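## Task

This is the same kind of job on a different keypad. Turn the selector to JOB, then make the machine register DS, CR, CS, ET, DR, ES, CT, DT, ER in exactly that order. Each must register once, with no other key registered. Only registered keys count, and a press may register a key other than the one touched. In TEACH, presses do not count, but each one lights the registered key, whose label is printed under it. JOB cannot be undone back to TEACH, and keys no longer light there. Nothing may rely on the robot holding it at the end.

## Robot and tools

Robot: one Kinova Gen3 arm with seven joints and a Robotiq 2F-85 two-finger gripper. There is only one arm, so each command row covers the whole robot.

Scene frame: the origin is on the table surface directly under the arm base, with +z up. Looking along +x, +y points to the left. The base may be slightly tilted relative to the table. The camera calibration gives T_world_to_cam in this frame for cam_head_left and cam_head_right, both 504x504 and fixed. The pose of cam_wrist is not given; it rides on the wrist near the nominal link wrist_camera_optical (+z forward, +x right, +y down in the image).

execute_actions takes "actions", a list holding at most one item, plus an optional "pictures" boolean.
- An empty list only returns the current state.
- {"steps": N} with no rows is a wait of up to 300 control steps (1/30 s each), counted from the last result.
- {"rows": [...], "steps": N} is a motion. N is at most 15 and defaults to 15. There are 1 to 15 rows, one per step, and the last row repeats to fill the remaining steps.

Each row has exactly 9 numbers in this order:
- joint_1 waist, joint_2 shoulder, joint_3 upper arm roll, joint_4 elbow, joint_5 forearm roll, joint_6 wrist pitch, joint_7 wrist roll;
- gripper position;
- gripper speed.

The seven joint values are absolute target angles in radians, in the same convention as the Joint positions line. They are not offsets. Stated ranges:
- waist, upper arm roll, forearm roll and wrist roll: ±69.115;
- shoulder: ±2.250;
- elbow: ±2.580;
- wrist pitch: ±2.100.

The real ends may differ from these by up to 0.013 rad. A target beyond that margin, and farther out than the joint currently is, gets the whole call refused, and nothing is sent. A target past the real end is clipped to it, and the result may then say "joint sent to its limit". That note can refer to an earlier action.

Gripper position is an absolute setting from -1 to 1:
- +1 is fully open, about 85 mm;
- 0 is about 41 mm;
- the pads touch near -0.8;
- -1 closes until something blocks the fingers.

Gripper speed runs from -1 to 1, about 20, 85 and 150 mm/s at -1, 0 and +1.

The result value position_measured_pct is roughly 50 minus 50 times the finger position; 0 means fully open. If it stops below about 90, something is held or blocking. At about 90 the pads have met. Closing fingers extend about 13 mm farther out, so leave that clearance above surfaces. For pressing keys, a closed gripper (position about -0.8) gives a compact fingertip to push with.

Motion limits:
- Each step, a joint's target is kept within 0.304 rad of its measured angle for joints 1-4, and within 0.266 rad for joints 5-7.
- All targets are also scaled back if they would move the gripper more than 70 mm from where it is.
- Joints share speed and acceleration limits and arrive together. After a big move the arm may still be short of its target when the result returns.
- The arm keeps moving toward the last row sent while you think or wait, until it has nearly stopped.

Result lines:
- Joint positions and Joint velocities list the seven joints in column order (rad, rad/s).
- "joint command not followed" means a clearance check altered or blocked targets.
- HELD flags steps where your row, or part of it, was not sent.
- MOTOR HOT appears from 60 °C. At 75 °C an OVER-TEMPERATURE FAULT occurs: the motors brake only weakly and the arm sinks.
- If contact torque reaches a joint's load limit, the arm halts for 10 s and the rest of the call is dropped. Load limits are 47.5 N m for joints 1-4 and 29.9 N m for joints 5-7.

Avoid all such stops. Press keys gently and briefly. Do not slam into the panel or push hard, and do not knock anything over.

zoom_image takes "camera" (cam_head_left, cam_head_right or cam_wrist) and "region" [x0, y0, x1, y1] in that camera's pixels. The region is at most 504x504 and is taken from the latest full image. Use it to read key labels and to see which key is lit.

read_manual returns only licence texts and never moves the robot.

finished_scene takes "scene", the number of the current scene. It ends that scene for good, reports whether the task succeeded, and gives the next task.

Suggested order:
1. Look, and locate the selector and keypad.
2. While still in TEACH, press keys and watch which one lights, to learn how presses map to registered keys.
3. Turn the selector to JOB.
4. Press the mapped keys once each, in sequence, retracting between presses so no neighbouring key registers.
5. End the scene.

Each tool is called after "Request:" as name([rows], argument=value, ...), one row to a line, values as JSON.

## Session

Request:
execute_actions(actions=[])

Scene clock: 0.00 s of 4800.00 s.
position_measured_pct=0.0
Joint positions: [ 1.184  0.558 -0.355  1.913 -0.383  1.677  4.265]
Joint velocities: [-0.    -0.001 -0.    -0.    -0.001  0.001 -0.   ]
Motor temperatures (°C, as the motors report them): [32 31 28 30 37 36 39]

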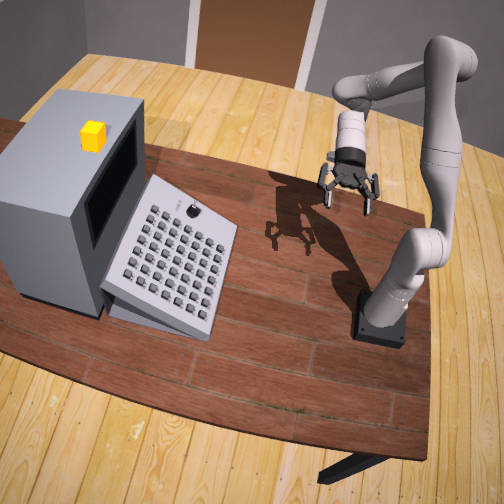

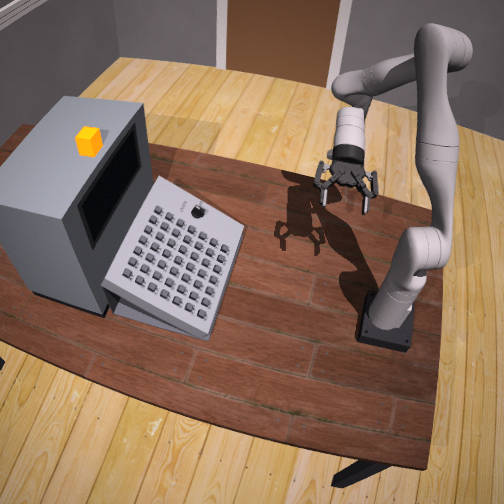

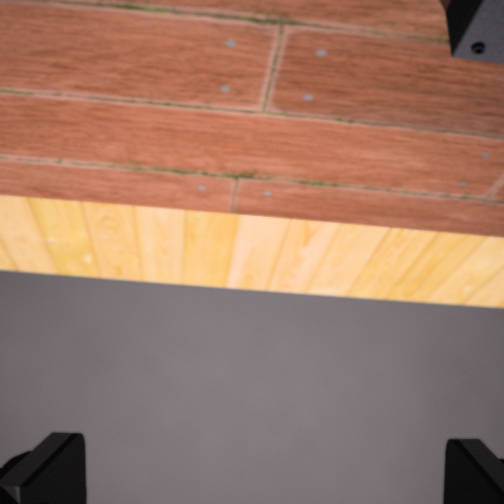

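Request:
execute_actions([
  {"rows":[[-0.14,0.4,0,2.09,0,0.128,4.712,-1,1]]},
], pictures=false)

Request:
execute_actions([
  {"steps":60},
])

Scene clock: 5.17 s of 4800.00 s.
position_measured_pct=64.7
Joint positions: [ 0.707  0.423 -0.049  2.067 -0.062  1.27   4.625]
Joint velocities: [-1.367 -0.13   0.323  0.148  0.401 -1.203  0.563]
Motor temperatures (°C, as the motors report them): [32 31 28 30 37 36 39]
Steps of this call (steps 1 to 90: nothing new was sent; then 1.67 s passed at rest; steps 91 to 105: all 15 steps of this action). Readings (joint positions | what the end effector reports):
91: [1.182 0.557 -0.354 1.914 -0.383 1.676 4.265] | position_measured_pct=0.0
92: [1.174 0.554 -0.349 1.917 -0.379 1.672 4.269] | position_measured_pct=0.8
94: [1.143 0.538 -0.323 1.933 -0.356 1.648 4.293] | position_measured_pct=7.9
98: [1.017 0.481 -0.206 1.996 -0.251 1.543 4.398] | position_measured_pct=28.2
105: the state above

Scene clock: 7.17 s of 4800.00 s.
position_measured_pct=91.7
Joint positions: [-0.14   0.4   -0.     2.09  -0.     0.128  4.712]
Joint velocities: [-0.     0.001 -0.     0.003 -0.001 -0.    -0.001]
Motor temperatures (°C, as the motors report them): [32 31 28 30 37 36 39]
Steps of this call (steps 1 to 60: the robot went on to your last target). Readings (joint positions | what the end effector reports):
1: [0.661 0.419 -0.039 2.071 -0.050 1.230 4.642] | position_measured_pct=69.8
2: [0.617 0.416 -0.032 2.075 -0.040 1.190 4.655] | position_measured_pct=75.4
4: [0.533 0.411 -0.021 2.080 -0.026 1.115 4.675] | position_measured_pct=85.7
8: [0.378 0.406 -0.010 2.085 -0.012 0.977 4.695] | position_measured_pct=91.7
60: the state above
The arm was judged still, so your last target was given up. Only a new action makes it travel on or press farther. Fingers that are still opening or closing keep moving.

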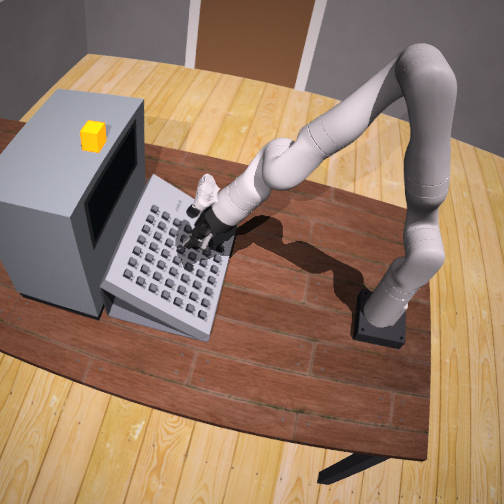

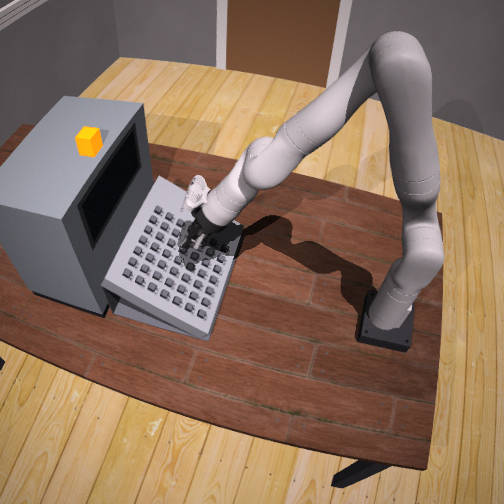

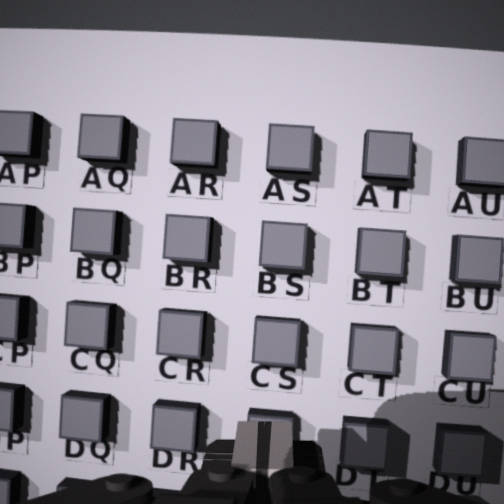

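Request:
execute_actions([
  {"rows":[[-0.134,0.535,0,2.089,0,-0.006,4.712,-1,1]]},
], pictures=false)

Request:
execute_actions([
  {"steps":5},
])

Scene clock: 13.67 s of 4800.00 s.
position_measured_pct=91.7
Joint positions: [-0.134  0.533  0.     2.089 -0.    -0.006  4.712]
Joint velocities: [ 0.001  0.018  0.001  0.001  0.    -0.001 -0.   ]
Motor temperatures (°C, as the motors report them): [32 31 28 30 37 36 39]
Steps of this call (steps 1 to 90: nothing new was sent; then 3.00 s passed at rest; steps 91 to 105: all 15 steps of this action). Readings (joint positions | what the end effector reports):
91: [-0.140 0.401 -0.000 2.090 -0.000 0.127 4.712] | position_measured_pct=91.7
92: [-0.140 0.408 -0.000 2.090 -0.000 0.122 4.712] | position_measured_pct=91.7
94: [-0.138 0.438 -0.000 2.089 -0.000 0.095 4.712] | position_measured_pct=91.7
98: [-0.135 0.517 0.000 2.089 -0.000 0.012 4.712] | position_measured_pct=91.7
105: the state above

Scene clock: 13.83 s of 4800.00 s.
position_measured_pct=91.7
Joint positions: [-0.134  0.535  0.     2.089 -0.    -0.006  4.712]
Joint velocities: [ 0.     0.001  0.     0.    -0.     0.    -0.   ]
Motor temperatures (°C, as the motors report them): [32 31 28 30 37 36 39]
Steps of this call (steps 1 to 5: the robot went on to your last target). Readings (joint positions | what the end effector reports):
1: [-0.134 0.534 0.000 2.089 -0.000 -0.006 4.712] | position_measured_pct=91.7
2: [-0.134 0.534 0.000 2.089 -0.000 -0.006 4.712] | position_measured_pct=91.7
4: [-0.134 0.534 0.000 2.089 -0.000 -0.006 4.712] | position_measured_pct=91.7
5: the state above

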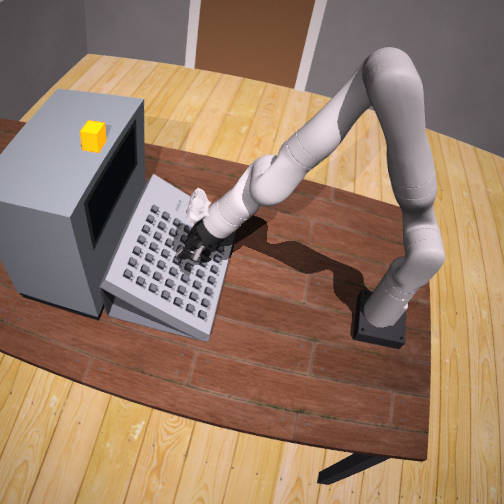

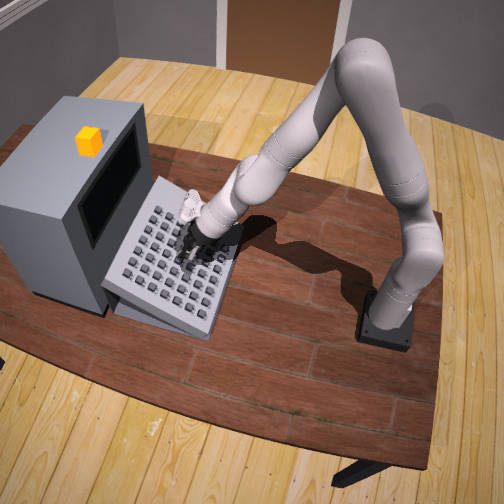

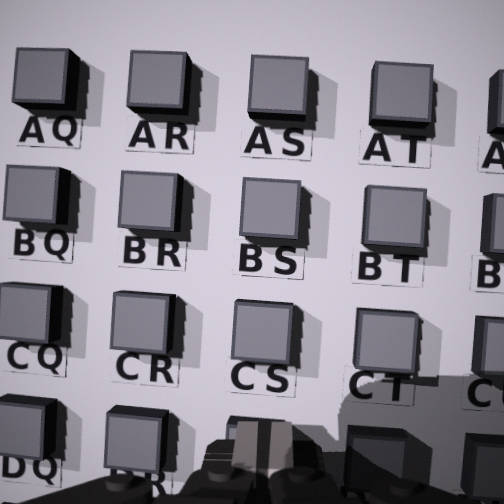

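Request:
execute_actions([
  {"rows":[[-0.139,0.543,0,2.094,0,-0.019,4.712,-1,1],[-0.139,0.551,0,2.091,0,-0.024,4.712,-1,1],[-0.139,0.558,0,2.088,0,-0.028,4.712,-1,1],[-0.139,0.564,0,2.086,0,-0.032,4.712,-1,1],[-0.139,0.569,0,2.084,0,-0.035,4.712,-1,1],[-0.139,0.574,0,2.082,0,-0.038,4.712,-1,1],[-0.139,0.578,0,2.0805,0,-0.04,4.712,-1,1],[-0.139,0.582,0,2.079,0,-0.043,4.712,-1,1],[-0.139,0.586,0,2.0775,0,-0.045,4.712,-1,1],[-0.139,0.589,0,2.0765,0,-0.047,4.712,-1,1]],"steps":14},
])

Scene clock: 21.57 s of 4800.00 s.
position_measured_pct=91.7
Joint positions: [-0.139  0.578  0.     2.082 -0.    -0.043  4.712]
Joint velocities: [-0.    -0.001  0.001  0.001  0.    -0.002  0.   ]
Motor temperatures (°C, as the motors report them): [32 31 28 30 37 36 39]
Steps of this call (steps 1 to 15: the robot went on to your last target; steps 16 to 90: nothing new was sent; then 4.27 s passed at rest; steps 91 to 104: all 14 steps of this action). Readings (joint positions | what the end effector reports):
91: [-0.135 0.536 0.000 2.089 -0.000 -0.008 4.712] | position_measured_pct=91.7
92: [-0.138 0.542 0.001 2.091 -0.000 -0.014 4.712] | position_measured_pct=91.7
94: [-0.139 0.556 -0.000 2.090 0.000 -0.025 4.712] | position_measured_pct=91.7
98: [-0.139 0.576 0.000 2.082 -0.000 -0.039 4.712] | position_measured_pct=91.7
104: the state above

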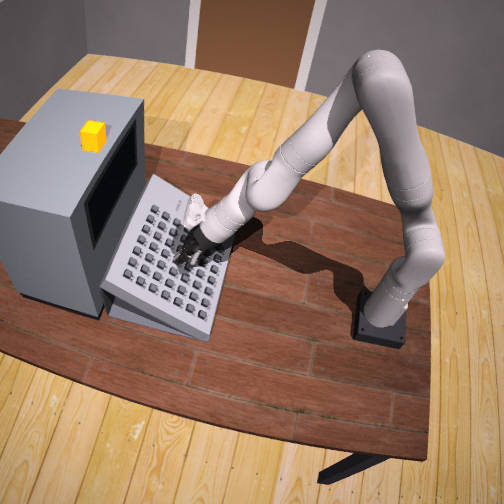

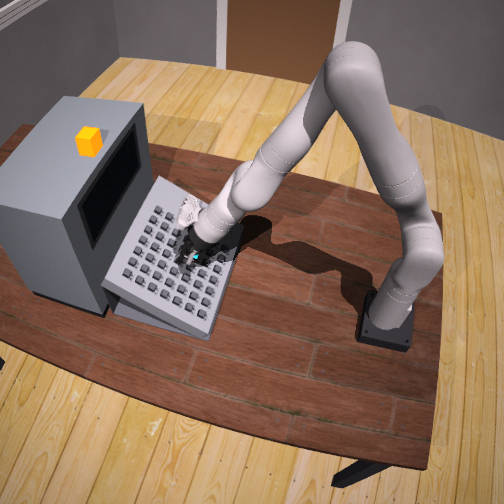

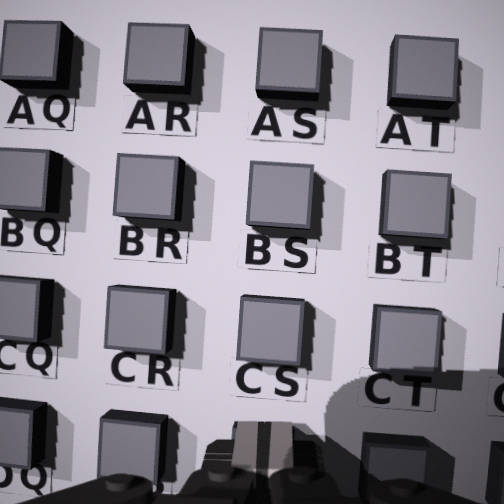

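Request:
execute_actions([
  {"rows":[[-0.139,0.545,0,2.093,0,-0.02,4.712,-1,1]],"steps":6},
], pictures=false)

Request:
execute_actions([
  {"rows":[[-0.137,0.548,0,1.982,0,0.088,4.712,-1,1]],"steps":11},
], pictures=false)

Request:
execute_actions([
  {"rows":[[-0.137,0.556,0,1.979,0,0.083,4.712,-1,1],[-0.137,0.562,0,1.977,0,0.079,4.712,-1,1],[-0.137,0.567,0,1.975,0,0.076,4.712,-1,1],[-0.137,0.572,0,1.973,0,0.073,4.712,-1,1],[-0.137,0.576,0,1.972,0,0.07,4.712,-1,1],[-0.137,0.58,0,1.9705,0,0.0675,4.712,-1,1],[-0.137,0.583,0,1.969,0,0.066,4.712,-1,1]],"steps":11},
])

Request:
execute_actions([
  {"rows":[[-0.137,0.548,0,1.982,0,0.088,4.712,-1,1]],"steps":6},
], pictures=false)

Request:
execute_actions([
  {"rows":[[-0.196,0.55,0,1.977,0,0.091,4.712,-1,1]],"steps":11},
], pictures=false)

Request:
execute_actions([
  {"rows":[[-0.196,0.558,0,1.974,0,0.086,4.712,-1,1],[-0.196,0.564,0,1.972,0,0.082,4.712,-1,1],[-0.196,0.569,0,1.97,0,0.079,4.712,-1,1],[-0.196,0.574,0,1.968,0,0.076,4.712,-1,1],[-0.196,0.578,0,1.967,0,0.073,4.712,-1,1],[-0.196,0.582,0,1.9655,0,0.0705,4.712,-1,1],[-0.196,0.585,0,1.964,0,0.069,4.712,-1,1]],"steps":11},
])

Request:
zoom_image(camera="cam_head_right", region=[100, 180, 260, 340])

Request:
execute_actions([
  {"rows":[[-0.196,0.55,0,1.977,0,0.091,4.712,-1,1]],"steps":6},
])

Request:
zoom_image(camera="cam_head_right", region=[100, 180, 260, 340])

Scene clock: 42.37 s of 4800.00 s.
position_measured_pct=91.7
Joint positions: [-0.139  0.545  0.     2.092  0.    -0.021  4.712]
Joint velocities: [ 0.     0.031  0.     0.006 -0.001  0.034  0.   ]
Motor temperatures (°C, as the motors report them): [32 31 28 30 37 36 39]
Steps of this call (steps 1 to 15: the robot went on to your last target; steps 16 to 90: nothing new was sent; then 17.60 s passed at rest; steps 91 to 96: all 6 steps of this action). Readings (joint positions | what the end effector reports):
91: [-0.139 0.577 0.000 2.082 -0.000 -0.042 4.712] | position_measured_pct=91.7
92: [-0.139 0.572 0.000 2.084 -0.000 -0.040 4.712] | position_measured_pct=91.7
94: [-0.139 0.551 -0.000 2.090 -0.000 -0.029 4.712] | position_measured_pct=91.7
96: the state above

Scene clock: 42.73 s of 4800.00 s.
position_measured_pct=91.7
Joint positions: [-0.137  0.547 -0.     1.982  0.     0.087  4.712]
Joint velocities: [ 0.001  0.005  0.001 -0.007 -0.001  0.018 -0.   ]
Motor temperatures (°C, as the motors report them): [32 31 28 30 37 36 39]
Steps of this call (steps 1 to 11: all 11 steps of this action). Readings (joint positions | what the end effector reports):
1: [-0.139 0.546 0.000 2.092 -0.000 -0.019 4.712] | position_measured_pct=91.7
2: [-0.139 0.547 0.000 2.087 -0.000 -0.014 4.712] | position_measured_pct=91.7
4: [-0.138 0.548 -0.000 2.060 -0.000 0.013 4.712] | position_measured_pct=91.7
8: [-0.137 0.548 0.000 1.990 0.000 0.079 4.712] | position_measured_pct=91.7
11: the state above

Scene clock: 43.10 s of 4800.00 s.
position_measured_pct=91.7
Joint positions: [-0.137  0.58   0.     1.971 -0.     0.067  4.712]
Joint velocities: [ 0.     0.     0.001 -0.002  0.001 -0.001  0.002]
Motor temperatures (°C, as the motors report them): [32 31 28 30 37 36 39]
Steps of this call (steps 1 to 11: all 11 steps of this action). Readings (joint positions | what the end effector reports):
1: [-0.137 0.549 -0.000 1.982 -0.000 0.087 4.712] | position_measured_pct=91.7
2: [-0.137 0.554 0.000 1.980 0.000 0.084 4.712] | position_measured_pct=91.7
4: [-0.137 0.566 0.000 1.976 0.000 0.078 4.712] | position_measured_pct=91.7
8: [-0.137 0.580 0.000 1.970 -0.000 0.068 4.712] | position_measured_pct=91.7
11: the state above

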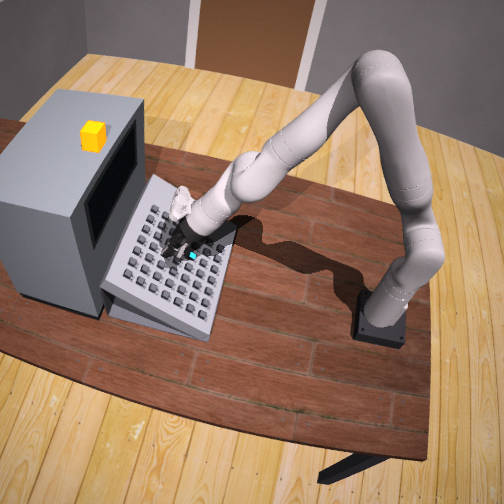

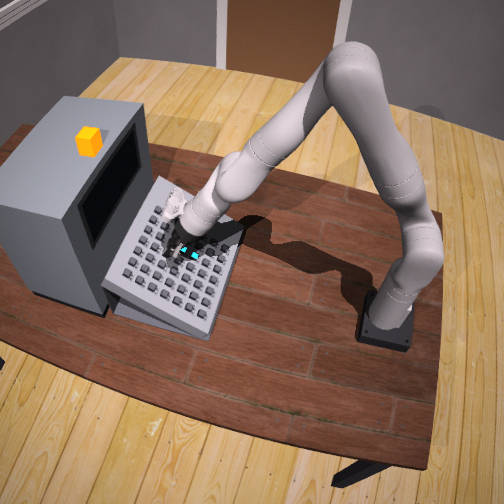

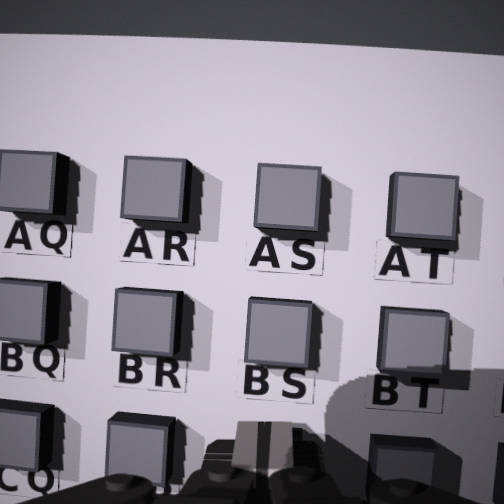

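Scene clock: 43.30 s of 4800.00 s.
position_measured_pct=91.7
Joint positions: [-0.137  0.549  0.     1.981  0.     0.087  4.712]
Joint velocities: [-0.     0.023  0.001  0.009 -0.001  0.022  0.   ]
Motor temperatures (°C, as the motors report them): [32 31 28 30 37 36 39]
Steps of this call (steps 1 to 6: all 6 steps of this action). Readings (joint positions | what the end effector reports):
1: [-0.137 0.579 0.000 1.971 -0.000 0.068 4.712] | position_measured_pct=91.7
2: [-0.137 0.574 0.000 1.973 -0.000 0.070 4.712] | position_measured_pct=91.7
4: [-0.137 0.553 -0.000 1.979 -0.000 0.082 4.712] | position_measured_pct=91.7
6: the state above

Scene clock: 43.67 s of 4800.00 s.
position_measured_pct=91.7
Joint positions: [-0.194  0.55  -0.     1.977  0.     0.091  4.712]
Joint velocities: [-0.013  0.002  0.004  0.    -0.001  0.001 -0.   ]
Motor temperatures (°C, as the motors report them): [32 31 28 30 37 36 39]
Steps of this call (steps 1 to 11: all 11 steps of this action). Readings (joint positions | what the end effector reports):
1: [-0.138 0.550 0.000 1.981 0.000 0.088 4.712] | position_measured_pct=91.7
2: [-0.145 0.550 0.002 1.981 0.000 0.088 4.712] | position_measured_pct=91.7
4: [-0.173 0.550 0.003 1.979 0.000 0.090 4.712] | position_measured_pct=91.7
8: [-0.193 0.550 -0.002 1.977 -0.000 0.091 4.712] | position_measured_pct=91.7
11: the state above

Scene clock: 44.03 s of 4800.00 s.
position_measured_pct=91.7
Joint positions: [-0.196  0.583  0.     1.965 -0.     0.07   4.712]
Joint velocities: [-0.    -0.001 -0.001 -0.001 -0.001 -0.     0.   ]
Motor temperatures (°C, as the motors report them): [32 31 28 30 37 36 39]
Steps of this call (steps 1 to 11: all 11 steps of this action). Readings (joint positions | what the end effector reports):
1: [-0.195 0.551 0.000 1.977 0.000 0.090 4.712] | position_measured_pct=91.7
2: [-0.195 0.557 0.000 1.975 0.000 0.088 4.712] | position_measured_pct=91.7
4: [-0.196 0.568 -0.000 1.971 -0.000 0.081 4.712] | position_measured_pct=91.7
8: [-0.196 0.583 0.000 1.965 0.000 0.071 4.712] | position_measured_pct=91.7
11: the state above

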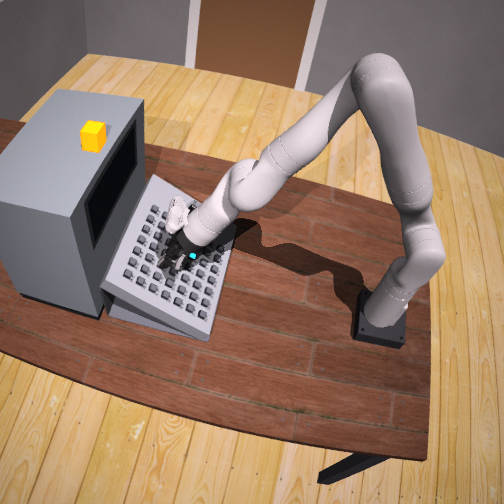

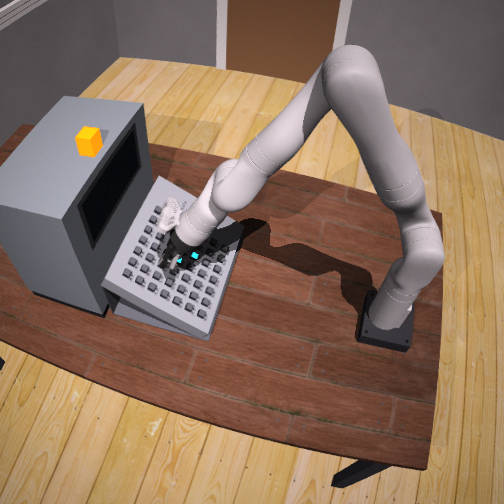

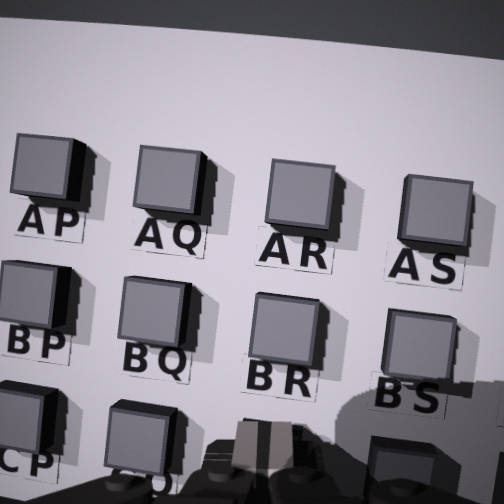

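Region (100, 180, 260, 340) of cam_head_right's 504x504 image, scaled by 3.150, with more detail than that image has.

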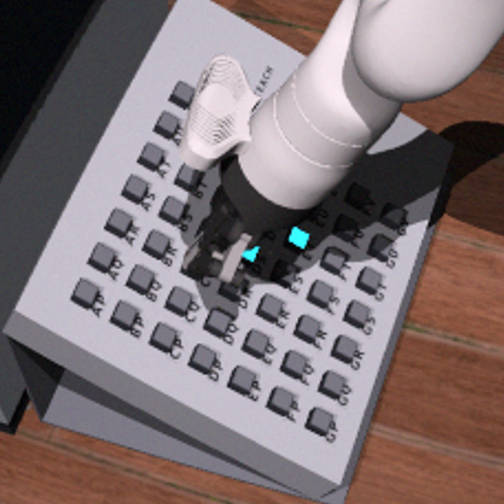

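Scene clock: 44.23 s of 4800.00 s.
position_measured_pct=91.7
Joint positions: [-0.196  0.551  0.     1.976  0.     0.09   4.712]
Joint velocities: [-0.     0.022 -0.001  0.01   0.001  0.022  0.001]
Motor temperatures (°C, as the motors report them): [32 31 28 30 37 36 39]
Steps of this call (steps 1 to 6: all 6 steps of this action). Readings (joint positions | what the end effector reports):
1: [-0.196 0.582 0.000 1.966 -0.000 0.071 4.712] | position_measured_pct=91.7
2: [-0.196 0.576 0.000 1.968 -0.000 0.073 4.712] | position_measured_pct=91.7
4: [-0.196 0.555 -0.000 1.974 -0.000 0.085 4.712] | position_measured_pct=91.7
6: the state above

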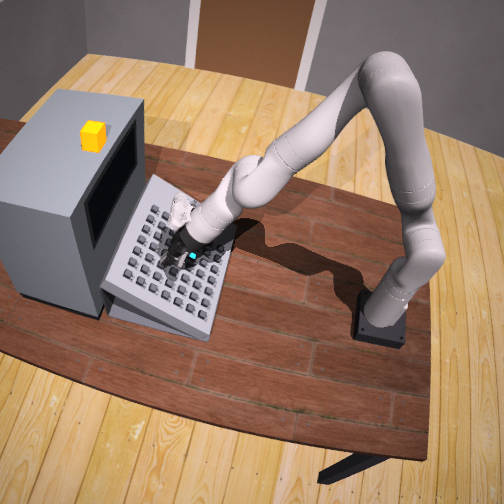

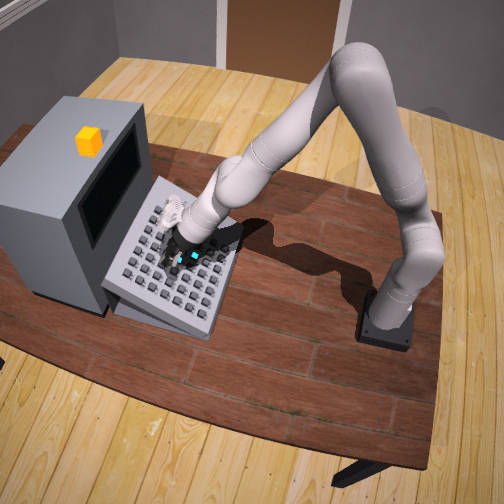

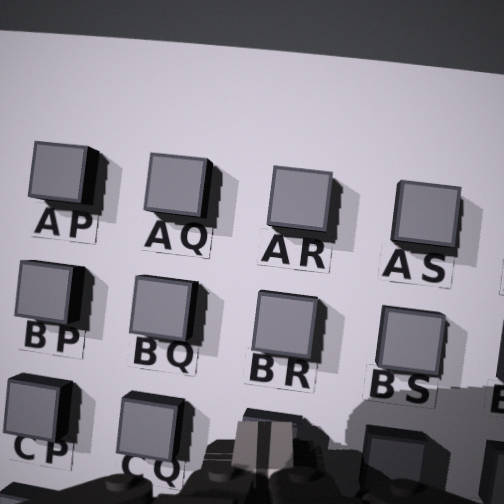

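Region (100, 180, 260, 340) of cam_head_right's 504x504 image, scaled by 3.150, with more detail than that image has.

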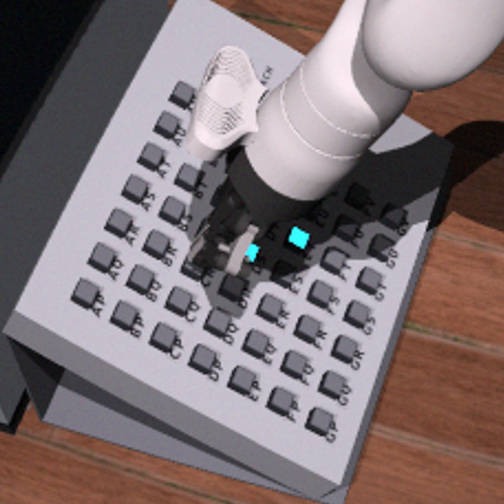

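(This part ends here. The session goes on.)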